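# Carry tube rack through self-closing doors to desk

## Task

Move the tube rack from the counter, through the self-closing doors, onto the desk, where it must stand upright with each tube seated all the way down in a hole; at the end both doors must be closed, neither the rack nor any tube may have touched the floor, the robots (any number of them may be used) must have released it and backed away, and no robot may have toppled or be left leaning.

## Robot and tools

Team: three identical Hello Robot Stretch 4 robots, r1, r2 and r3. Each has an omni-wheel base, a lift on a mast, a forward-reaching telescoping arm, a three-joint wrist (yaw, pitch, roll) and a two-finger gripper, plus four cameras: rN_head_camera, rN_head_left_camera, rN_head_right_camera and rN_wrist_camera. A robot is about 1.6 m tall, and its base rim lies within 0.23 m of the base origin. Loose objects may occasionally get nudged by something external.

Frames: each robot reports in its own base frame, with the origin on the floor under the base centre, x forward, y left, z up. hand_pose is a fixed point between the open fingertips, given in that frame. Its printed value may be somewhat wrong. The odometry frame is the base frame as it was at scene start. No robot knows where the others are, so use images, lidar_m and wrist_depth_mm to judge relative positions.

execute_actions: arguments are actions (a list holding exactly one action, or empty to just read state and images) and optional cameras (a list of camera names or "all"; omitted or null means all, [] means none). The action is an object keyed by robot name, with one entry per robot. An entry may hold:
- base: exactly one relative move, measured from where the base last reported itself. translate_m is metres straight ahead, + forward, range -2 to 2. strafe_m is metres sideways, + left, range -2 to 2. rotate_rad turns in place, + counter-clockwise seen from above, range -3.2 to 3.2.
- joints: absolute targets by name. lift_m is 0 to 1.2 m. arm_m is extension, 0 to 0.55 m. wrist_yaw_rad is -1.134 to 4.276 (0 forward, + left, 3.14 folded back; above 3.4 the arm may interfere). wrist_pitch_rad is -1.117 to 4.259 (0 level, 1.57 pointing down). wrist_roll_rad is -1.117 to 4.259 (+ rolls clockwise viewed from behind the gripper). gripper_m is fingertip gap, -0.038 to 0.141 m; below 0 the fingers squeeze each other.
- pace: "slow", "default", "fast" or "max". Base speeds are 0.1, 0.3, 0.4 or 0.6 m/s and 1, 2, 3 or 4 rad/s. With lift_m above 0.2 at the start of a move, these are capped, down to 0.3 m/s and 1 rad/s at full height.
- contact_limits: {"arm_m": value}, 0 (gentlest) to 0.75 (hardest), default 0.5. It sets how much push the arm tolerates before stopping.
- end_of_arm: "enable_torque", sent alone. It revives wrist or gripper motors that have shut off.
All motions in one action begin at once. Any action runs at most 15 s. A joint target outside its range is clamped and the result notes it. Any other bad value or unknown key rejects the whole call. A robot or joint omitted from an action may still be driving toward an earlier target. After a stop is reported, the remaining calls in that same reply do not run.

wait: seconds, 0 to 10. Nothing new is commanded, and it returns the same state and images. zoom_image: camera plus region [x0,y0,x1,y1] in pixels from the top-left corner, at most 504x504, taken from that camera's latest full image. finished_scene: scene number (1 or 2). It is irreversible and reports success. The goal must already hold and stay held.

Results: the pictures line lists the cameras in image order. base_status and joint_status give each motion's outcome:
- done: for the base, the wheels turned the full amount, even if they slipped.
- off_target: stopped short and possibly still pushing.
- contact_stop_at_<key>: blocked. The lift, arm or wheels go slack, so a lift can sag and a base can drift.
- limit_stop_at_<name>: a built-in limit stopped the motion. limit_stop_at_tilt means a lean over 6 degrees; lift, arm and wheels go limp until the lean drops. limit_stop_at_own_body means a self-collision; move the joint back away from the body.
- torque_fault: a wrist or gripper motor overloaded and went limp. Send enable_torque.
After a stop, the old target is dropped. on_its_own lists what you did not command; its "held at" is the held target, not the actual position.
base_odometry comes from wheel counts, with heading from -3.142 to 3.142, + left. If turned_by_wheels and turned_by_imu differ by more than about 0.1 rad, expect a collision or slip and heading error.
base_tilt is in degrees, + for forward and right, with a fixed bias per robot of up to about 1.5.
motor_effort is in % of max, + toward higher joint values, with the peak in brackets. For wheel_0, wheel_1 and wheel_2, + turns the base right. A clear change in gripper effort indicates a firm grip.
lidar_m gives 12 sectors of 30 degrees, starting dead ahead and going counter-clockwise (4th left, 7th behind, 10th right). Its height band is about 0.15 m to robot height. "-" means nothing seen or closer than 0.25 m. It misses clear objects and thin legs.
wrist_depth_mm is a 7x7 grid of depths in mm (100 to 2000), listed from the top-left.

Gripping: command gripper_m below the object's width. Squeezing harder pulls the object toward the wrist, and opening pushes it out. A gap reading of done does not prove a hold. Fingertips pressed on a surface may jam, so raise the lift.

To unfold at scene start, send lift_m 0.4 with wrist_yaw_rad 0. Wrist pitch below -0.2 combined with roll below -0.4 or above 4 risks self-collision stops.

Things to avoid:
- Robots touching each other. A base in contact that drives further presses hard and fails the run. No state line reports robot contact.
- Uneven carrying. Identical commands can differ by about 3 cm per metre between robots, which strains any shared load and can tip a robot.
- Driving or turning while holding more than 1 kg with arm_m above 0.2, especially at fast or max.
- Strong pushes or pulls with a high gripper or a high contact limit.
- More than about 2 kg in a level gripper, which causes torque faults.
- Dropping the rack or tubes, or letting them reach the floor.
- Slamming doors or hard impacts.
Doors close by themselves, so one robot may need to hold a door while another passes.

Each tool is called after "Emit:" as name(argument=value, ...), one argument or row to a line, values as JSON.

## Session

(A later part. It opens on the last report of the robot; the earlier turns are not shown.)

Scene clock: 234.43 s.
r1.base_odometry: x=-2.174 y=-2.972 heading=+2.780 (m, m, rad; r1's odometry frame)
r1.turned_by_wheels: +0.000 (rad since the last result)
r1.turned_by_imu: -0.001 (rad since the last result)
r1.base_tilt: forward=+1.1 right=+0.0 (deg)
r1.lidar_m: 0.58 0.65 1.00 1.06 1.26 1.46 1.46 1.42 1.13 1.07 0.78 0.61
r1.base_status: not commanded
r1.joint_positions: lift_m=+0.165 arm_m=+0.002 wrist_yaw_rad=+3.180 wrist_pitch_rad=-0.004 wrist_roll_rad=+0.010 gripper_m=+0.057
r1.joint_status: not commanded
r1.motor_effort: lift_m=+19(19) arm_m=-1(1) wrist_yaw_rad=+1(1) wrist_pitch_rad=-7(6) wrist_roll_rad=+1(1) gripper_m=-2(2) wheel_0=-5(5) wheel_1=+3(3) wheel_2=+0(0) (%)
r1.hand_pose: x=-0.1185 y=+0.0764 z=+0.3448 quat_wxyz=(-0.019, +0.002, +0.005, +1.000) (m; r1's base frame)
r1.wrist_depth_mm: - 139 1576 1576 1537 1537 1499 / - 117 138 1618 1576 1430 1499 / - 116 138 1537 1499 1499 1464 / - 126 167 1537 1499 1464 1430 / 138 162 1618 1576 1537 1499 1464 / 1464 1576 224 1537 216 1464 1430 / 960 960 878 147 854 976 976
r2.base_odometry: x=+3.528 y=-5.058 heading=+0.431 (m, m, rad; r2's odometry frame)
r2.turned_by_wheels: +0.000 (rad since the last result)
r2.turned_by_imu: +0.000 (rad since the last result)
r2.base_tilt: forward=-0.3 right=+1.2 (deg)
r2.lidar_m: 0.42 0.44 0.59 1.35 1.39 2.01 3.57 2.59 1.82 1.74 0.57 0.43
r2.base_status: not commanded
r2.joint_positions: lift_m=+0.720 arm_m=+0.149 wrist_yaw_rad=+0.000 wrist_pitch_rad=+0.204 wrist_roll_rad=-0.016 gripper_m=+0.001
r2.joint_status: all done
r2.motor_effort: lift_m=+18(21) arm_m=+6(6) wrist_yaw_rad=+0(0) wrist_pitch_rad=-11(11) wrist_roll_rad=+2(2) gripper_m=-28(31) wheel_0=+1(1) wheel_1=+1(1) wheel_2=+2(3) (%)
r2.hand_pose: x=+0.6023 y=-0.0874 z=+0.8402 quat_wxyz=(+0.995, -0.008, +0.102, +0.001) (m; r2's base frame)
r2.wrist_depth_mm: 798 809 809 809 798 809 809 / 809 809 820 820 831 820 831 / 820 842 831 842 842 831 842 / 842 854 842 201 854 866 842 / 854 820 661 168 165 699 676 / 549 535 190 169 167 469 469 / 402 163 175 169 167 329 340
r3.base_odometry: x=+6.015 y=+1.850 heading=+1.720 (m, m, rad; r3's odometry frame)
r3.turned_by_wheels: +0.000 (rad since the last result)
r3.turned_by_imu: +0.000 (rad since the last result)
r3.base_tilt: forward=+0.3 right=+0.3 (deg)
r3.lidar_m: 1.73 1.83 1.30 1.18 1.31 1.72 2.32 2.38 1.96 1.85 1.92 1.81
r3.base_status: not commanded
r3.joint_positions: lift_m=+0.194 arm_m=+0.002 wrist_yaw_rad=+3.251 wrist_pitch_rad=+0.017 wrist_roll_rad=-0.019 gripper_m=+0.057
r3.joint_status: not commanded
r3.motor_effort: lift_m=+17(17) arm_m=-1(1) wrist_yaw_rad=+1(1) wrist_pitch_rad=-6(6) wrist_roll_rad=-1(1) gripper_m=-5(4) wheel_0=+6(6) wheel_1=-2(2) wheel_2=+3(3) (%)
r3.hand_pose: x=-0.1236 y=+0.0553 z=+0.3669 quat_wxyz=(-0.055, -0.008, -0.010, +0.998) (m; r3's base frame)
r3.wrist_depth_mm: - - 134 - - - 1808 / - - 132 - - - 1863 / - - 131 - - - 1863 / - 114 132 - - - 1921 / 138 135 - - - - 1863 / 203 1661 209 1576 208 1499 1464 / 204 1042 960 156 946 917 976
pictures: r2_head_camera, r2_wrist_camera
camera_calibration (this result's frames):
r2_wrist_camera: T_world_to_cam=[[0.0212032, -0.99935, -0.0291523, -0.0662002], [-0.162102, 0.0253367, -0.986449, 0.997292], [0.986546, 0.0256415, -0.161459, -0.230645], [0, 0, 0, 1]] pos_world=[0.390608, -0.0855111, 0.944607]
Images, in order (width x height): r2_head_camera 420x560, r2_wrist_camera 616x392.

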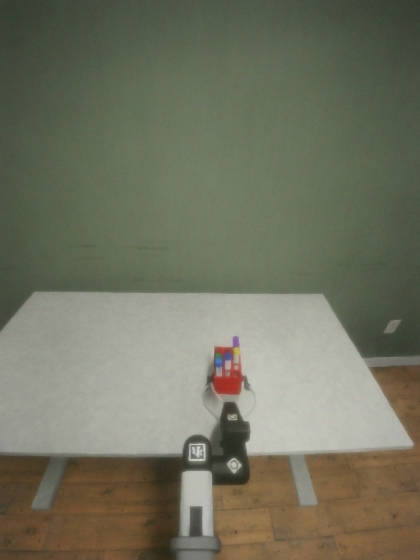

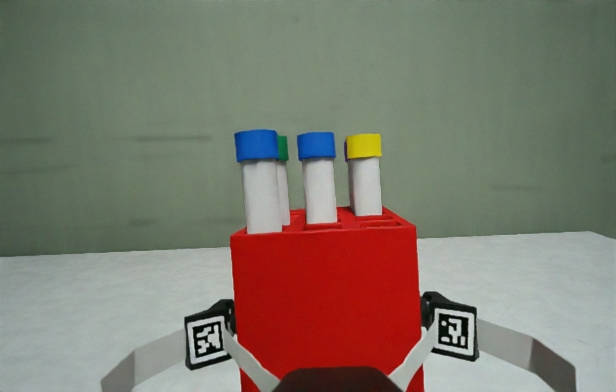

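Emit:
execute_actions(
  actions=[
    {"r2":{"joints":{"lift_m":0.634},"pace":"slow"}},
  ],
  cameras=[],
)

Emit:
execute_actions(
  actions=[
    {"r2":{"joints":{"gripper_m":0.14},"pace":"slow"}},
  ],
  cameras=["r2_wrist_camera"],
)

Emit:
execute_actions(
  actions=[
    {"r2":{"base":{"translate_m":-0.5},"joints":{"arm_m":0}}},
  ],
  cameras=["r2_wrist_camera"],
)

Scene clock: 240.83 s.
r1.base_odometry: x=-2.174 y=-2.972 heading=+2.780 (m, m, rad; r1's odometry frame)
r1.turned_by_wheels: +0.000 (rad since the last result)
r1.turned_by_imu: -0.002 (rad since the last result)
r1.base_tilt: forward=+1.0 right=-0.1 (deg)
r1.lidar_m: 0.58 0.66 1.02 1.07 1.24 1.48 1.45 1.42 1.14 1.07 0.76 0.60
r1.base_status: not commanded
r1.joint_positions: lift_m=+0.165 arm_m=+0.002 wrist_yaw_rad=+3.180 wrist_pitch_rad=-0.004 wrist_roll_rad=+0.010 gripper_m=+0.057
r1.joint_status: not commanded
r1.motor_effort: lift_m=+19(19) arm_m=+0(0) wrist_yaw_rad=+1(1) wrist_pitch_rad=-8(8) wrist_roll_rad=+1(1) gripper_m=-3(1) wheel_0=-5(5) wheel_1=+3(3) wheel_2=+0(0) (%)
r1.hand_pose: x=-0.1185 y=+0.0764 z=+0.3448 quat_wxyz=(-0.019, +0.002, +0.005, +1.000) (m; r1's base frame)
r1.wrist_depth_mm: - 139 1618 1576 1537 1499 1464 / - 117 139 1576 1576 1464 1499 / - 116 138 1618 1499 1464 1464 / - 126 167 1576 1537 1499 1397 / 137 162 1618 1537 1537 1537 1464 / 1464 1618 224 1537 216 1430 1430 / 1008 976 878 147 878 960 991
r2.base_odometry: x=+3.528 y=-5.058 heading=+0.431 (m, m, rad; r2's odometry frame)
r2.turned_by_wheels: +0.000 (rad since the last result)
r2.turned_by_imu: +0.001 (rad since the last result)
r2.base_tilt: forward=-0.3 right=+1.2 (deg)
r2.lidar_m: 0.42 0.43 0.59 1.35 1.41 2.01 3.57 2.57 1.82 1.73 0.59 0.45
r2.base_status: not commanded
r2.joint_positions: lift_m=+0.634 arm_m=+0.149 wrist_yaw_rad=+0.000 wrist_pitch_rad=+0.204 wrist_roll_rad=-0.016 gripper_m=+0.001
r2.joint_status: all done
r2.motor_effort: lift_m=+18(18) arm_m=+6(6) wrist_yaw_rad=+0(0) wrist_pitch_rad=-11(11) wrist_roll_rad=+1(1) gripper_m=-29(29) wheel_0=+1(0) wheel_1=+1(1) wheel_2=+2(2) (%)
r2.hand_pose: x=+0.6023 y=-0.0874 z=+0.7542 quat_wxyz=(+0.995, -0.008, +0.102, +0.001) (m; r2's base frame)
r2.wrist_depth_mm: 809 809 809 809 809 809 809 / 809 820 809 820 809 831 842 / 820 842 831 831 842 842 854 / 854 866 842 201 707 854 759 / 530 500 404 168 165 424 413 / 334 322 190 169 166 286 282 / 243 164 175 169 167 200 198
r3.base_odometry: x=+6.015 y=+1.850 heading=+1.720 (m, m, rad; r3's odometry frame)
r3.turned_by_wheels: +0.000 (rad since the last result)
r3.turned_by_imu: +0.000 (rad since the last result)
r3.base_tilt: forward=+0.3 right=+0.4 (deg)
r3.lidar_m: 1.73 1.82 1.30 1.20 1.28 1.71 2.31 2.41 1.97 1.86 1.93 1.83
r3.base_status: not commanded
r3.joint_positions: lift_m=+0.194 arm_m=+0.002 wrist_yaw_rad=+3.251 wrist_pitch_rad=+0.017 wrist_roll_rad=-0.019 gripper_m=+0.057
r3.joint_status: not commanded
r3.motor_effort: lift_m=+17(17) arm_m=-1(0) wrist_yaw_rad=+1(1) wrist_pitch_rad=-6(6) wrist_roll_rad=-3(2) gripper_m=-2(4) wheel_0=+6(6) wheel_1=-3(2) wheel_2=+2(3) (%)
r3.hand_pose: x=-0.1236 y=+0.0553 z=+0.3669 quat_wxyz=(-0.055, -0.008, -0.010, +0.998) (m; r3's base frame)
r3.wrist_depth_mm: - - 134 - - - 1863 / - - 132 - - - 1808 / - - 131 - - - 1921 / - 114 132 - - - 1921 / 138 135 - - - - 1863 / 204 1618 209 1618 210 1499 1464 / 205 1025 960 155 931 917 991
pictures: none
No camera images: the call's "cameras" was empty. Leave "cameras" out to get every camera's image.

Scene clock: 246.47 s.
r1.base_odometry: x=-2.174 y=-2.972 heading=+2.780 (m, m, rad; r1's odometry frame)
r1.turned_by_wheels: +0.000 (rad since the last result)
r1.turned_by_imu: -0.002 (rad since the last result)
r1.base_tilt: forward=+1.1 right=+0.0 (deg)
r1.lidar_m: 0.58 0.66 1.00 1.04 1.24 1.48 1.45 1.43 1.12 1.04 0.75 0.60
r1.base_status: not commanded
r1.joint_positions: lift_m=+0.165 arm_m=+0.002 wrist_yaw_rad=+3.180 wrist_pitch_rad=-0.004 wrist_roll_rad=+0.010 gripper_m=+0.057
r1.joint_status: not commanded
r1.motor_effort: lift_m=+19(18) arm_m=-1(1) wrist_yaw_rad=+1(1) wrist_pitch_rad=-7(6) wrist_roll_rad=+0(1) gripper_m=-2(2) wheel_0=-6(6) wheel_1=+3(3) wheel_2=+0(0) (%)
r1.hand_pose: x=-0.1185 y=+0.0764 z=+0.3448 quat_wxyz=(-0.019, +0.002, +0.005, +1.000) (m; r1's base frame)
r1.wrist_depth_mm: - 140 1618 1618 1576 1537 1464 / - 117 139 1618 1576 1499 1464 / - 116 138 1576 1537 1430 1464 / - 126 167 1537 1537 1537 1430 / 137 161 1661 1618 1537 1499 1430 / 1430 1661 224 1499 216 1464 1397 / 991 960 891 147 866 976 960
r2.base_odometry: x=+3.528 y=-5.058 heading=+0.431 (m, m, rad; r2's odometry frame)
r2.turned_by_wheels: +0.000 (rad since the last result)
r2.turned_by_imu: +0.001 (rad since the last result)
r2.base_tilt: forward=-0.3 right=+1.2 (deg)
r2.lidar_m: 0.41 0.43 0.60 1.36 1.39 2.02 3.58 2.58 1.81 1.73 0.59 0.45
r2.base_status: not commanded
r2.joint_positions: lift_m=+0.634 arm_m=+0.149 wrist_yaw_rad=+0.000 wrist_pitch_rad=+0.203 wrist_roll_rad=-0.016 gripper_m=+0.140
r2.joint_status: all done
r2.motor_effort: lift_m=+18(18) arm_m=+6(6) wrist_yaw_rad=+0(0) wrist_pitch_rad=-7(11) wrist_roll_rad=+1(1) gripper_m=+0(30) wheel_0=+1(1) wheel_1=+1(1) wheel_2=+3(2) (%)
r2.hand_pose: x=+0.6024 y=-0.0874 z=+0.7545 quat_wxyz=(+0.995, -0.008, +0.101, +0.001) (m; r2's base frame)
r2.wrist_depth_mm: 798 798 809 809 809 809 798 / 820 820 820 820 820 831 831 / 854 842 842 831 842 842 854 / 831 842 854 213 732 854 768 / 530 512 484 193 244 430 418 / 338 327 220 190 187 200 285 / 244 229 223 164 191 211 218
r3.base_odometry: x=+6.015 y=+1.850 heading=+1.720 (m, m, rad; r3's odometry frame)
r3.turned_by_wheels: +0.000 (rad since the last result)
r3.turned_by_imu: +0.000 (rad since the last result)
r3.base_tilt: forward=+0.3 right=+0.3 (deg)
r3.lidar_m: 1.74 1.81 1.29 1.21 1.29 1.72 2.31 2.40 1.96 1.86 1.90 1.82
r3.base_status: not commanded
r3.joint_positions: lift_m=+0.194 arm_m=+0.002 wrist_yaw_rad=+3.251 wrist_pitch_rad=+0.017 wrist_roll_rad=-0.019 gripper_m=+0.057
r3.joint_status: not commanded
r3.motor_effort: lift_m=+17(17) arm_m=+0(0) wrist_yaw_rad=+1(2) wrist_pitch_rad=-7(6) wrist_roll_rad=+1(0) gripper_m=-3(2) wheel_0=+6(6) wheel_1=-2(2) wheel_2=+3(3) (%)
r3.hand_pose: x=-0.1236 y=+0.0553 z=+0.3669 quat_wxyz=(-0.055, -0.008, -0.010, +0.998) (m; r3's base frame)
r3.wrist_depth_mm: - - 134 - - - 1863 / - - 132 - - - 1863 / - - 131 - - - 1863 / - 113 132 - - - 1921 / 138 135 - - - - 1863 / 203 1661 209 1618 209 1499 1464 / 204 1042 960 156 946 917 976
pictures: r2_wrist_camera
camera_calibration (this result's frames):
r2_wrist_camera: T_world_to_cam=[[0.0212352, -0.99935, -0.0291291, -0.0687363], [-0.161008, 0.025337, -0.986628, 0.912256], [0.986725, 0.0256413, -0.160366, -0.245477], [0, 0, 0, 1]] pos_world=[0.390558, -0.0855112, 0.858689]
Images, in order (width x height): r2_wrist_camera 616x392.

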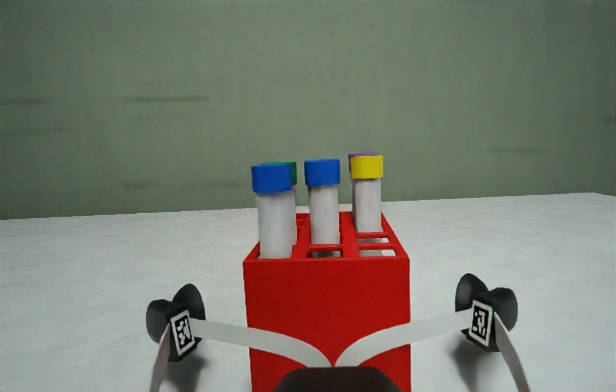

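Scene clock: 249.60 s.
r1.base_odometry: x=-2.174 y=-2.972 heading=+2.780 (m, m, rad; r1's odometry frame)
r1.turned_by_wheels: +0.000 (rad since the last result)
r1.turned_by_imu: -0.001 (rad since the last result)
r1.base_tilt: forward=+1.1 right=+0.0 (deg)
r1.lidar_m: 0.59 0.66 1.01 1.05 1.23 1.48 1.45 1.42 1.12 1.05 0.75 0.60
r1.base_status: not commanded
r1.joint_positions: lift_m=+0.165 arm_m=+0.002 wrist_yaw_rad=+3.180 wrist_pitch_rad=-0.004 wrist_roll_rad=+0.010 gripper_m=+0.057
r1.joint_status: not commanded
r1.motor_effort: lift_m=+19(19) arm_m=-1(1) wrist_yaw_rad=+1(1) wrist_pitch_rad=-6(7) wrist_roll_rad=+0(1) gripper_m=-2(2) wheel_0=-6(6) wheel_1=+3(3) wheel_2=+0(0) (%)
r1.hand_pose: x=-0.1185 y=+0.0764 z=+0.3448 quat_wxyz=(-0.019, +0.002, +0.005, +1.000) (m; r1's base frame)
r1.wrist_depth_mm: - 139 1576 1576 1576 1499 1430 / - 117 139 1576 1576 1537 1464 / - 116 138 1661 1576 1499 1464 / - 126 167 1618 1499 1499 1430 / 137 161 1618 1537 1537 1499 1430 / 1499 1661 224 1537 216 1430 1397 / 976 976 891 147 878 960 976
r2.base_odometry: x=+3.073 y=-5.267 heading=+0.431 (m, m, rad; r2's odometry frame)
r2.turned_by_wheels: +0.000 (rad since the last result)
r2.turned_by_imu: +0.001 (rad since the last result)
r2.base_tilt: forward=-0.3 right=+1.2 (deg)
r2.lidar_m: 0.90 0.94 1.40 1.34 1.38 1.94 3.04 2.58 1.84 1.76 1.83 0.94
r2.base_status: done
r2.joint_positions: lift_m=+0.634 arm_m=+0.001 wrist_yaw_rad=+0.000 wrist_pitch_rad=+0.202 wrist_roll_rad=-0.016 gripper_m=+0.140
r2.joint_status: all done
r2.motor_effort: lift_m=+18(18) arm_m=-7(8) wrist_yaw_rad=+0(1) wrist_pitch_rad=-7(9) wrist_roll_rad=+2(2) gripper_m=+4(2) wheel_0=+0(9) wheel_1=+1(4) wheel_2=-2(4) (%)
r2.hand_pose: x=+0.4547 y=-0.0874 z=+0.7545 quat_wxyz=(+0.995, -0.008, +0.101, +0.001) (m; r2's base frame)
r2.wrist_depth_mm: 1464 1397 1464 1464 1430 1464 1464 / 1464 1397 1464 1499 1464 1499 1464 / 1464 1464 1499 1464 1537 1499 1464 / 1308 1160 1078 854 904 831 1576 / 1138 1537 1537 1576 1576 1576 1576 / 1576 1576 1537 1576 1576 200 1618 / 1537 1464 1464 164 1397 1205 1397
r3.base_odometry: x=+6.015 y=+1.850 heading=+1.720 (m, m, rad; r3's odometry frame)
r3.turned_by_wheels: +0.000 (rad since the last result)
r3.turned_by_imu: +0.000 (rad since the last result)
r3.base_tilt: forward=+0.3 right=+0.3 (deg)
r3.lidar_m: 1.73 1.81 1.29 1.18 1.29 1.75 2.31 2.40 1.94 1.86 1.95 1.84
r3.base_status: not commanded
r3.joint_positions: lift_m=+0.194 arm_m=+0.002 wrist_yaw_rad=+3.251 wrist_pitch_rad=+0.017 wrist_roll_rad=-0.019 gripper_m=+0.057
r3.joint_status: not commanded
r3.motor_effort: lift_m=+18(17) arm_m=+0(0) wrist_yaw_rad=+1(1) wrist_pitch_rad=-6(6) wrist_roll_rad=-1(3) gripper_m=-4(2) wheel_0=+6(6) wheel_1=-2(2) wheel_2=+2(3) (%)
r3.hand_pose: x=-0.1236 y=+0.0553 z=+0.3669 quat_wxyz=(-0.055, -0.008, -0.010, +0.998) (m; r3's base frame)
r3.wrist_depth_mm: - - 134 - - - 1863 / - - 132 - - - 1921 / - - 131 - - - 1863 / - 114 132 - - - 1921 / 138 135 - - - - 1921 / 203 1661 209 1618 210 1537 1430 / 205 1042 976 156 946 917 976
pictures: r2_wrist_camera
camera_calibration (this result's frames):
r2_wrist_camera: T_world_to_cam=[[0.0211455, -0.999352, -0.0291239, -0.0655884], [-0.160765, 0.0253526, -0.986667, 0.888457], [0.986766, 0.0255457, -0.160125, -0.0999211], [0, 0, 0, 1]] pos_world=[0.242819, -0.085518, 0.858701]
Images, in order (width x height): r2_wrist_camera 616x392.

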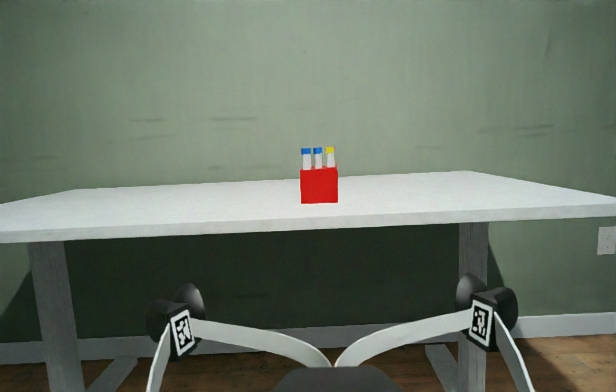

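Emit:
finished_scene(
  scene=2,
)

The scene is finished: the task was done.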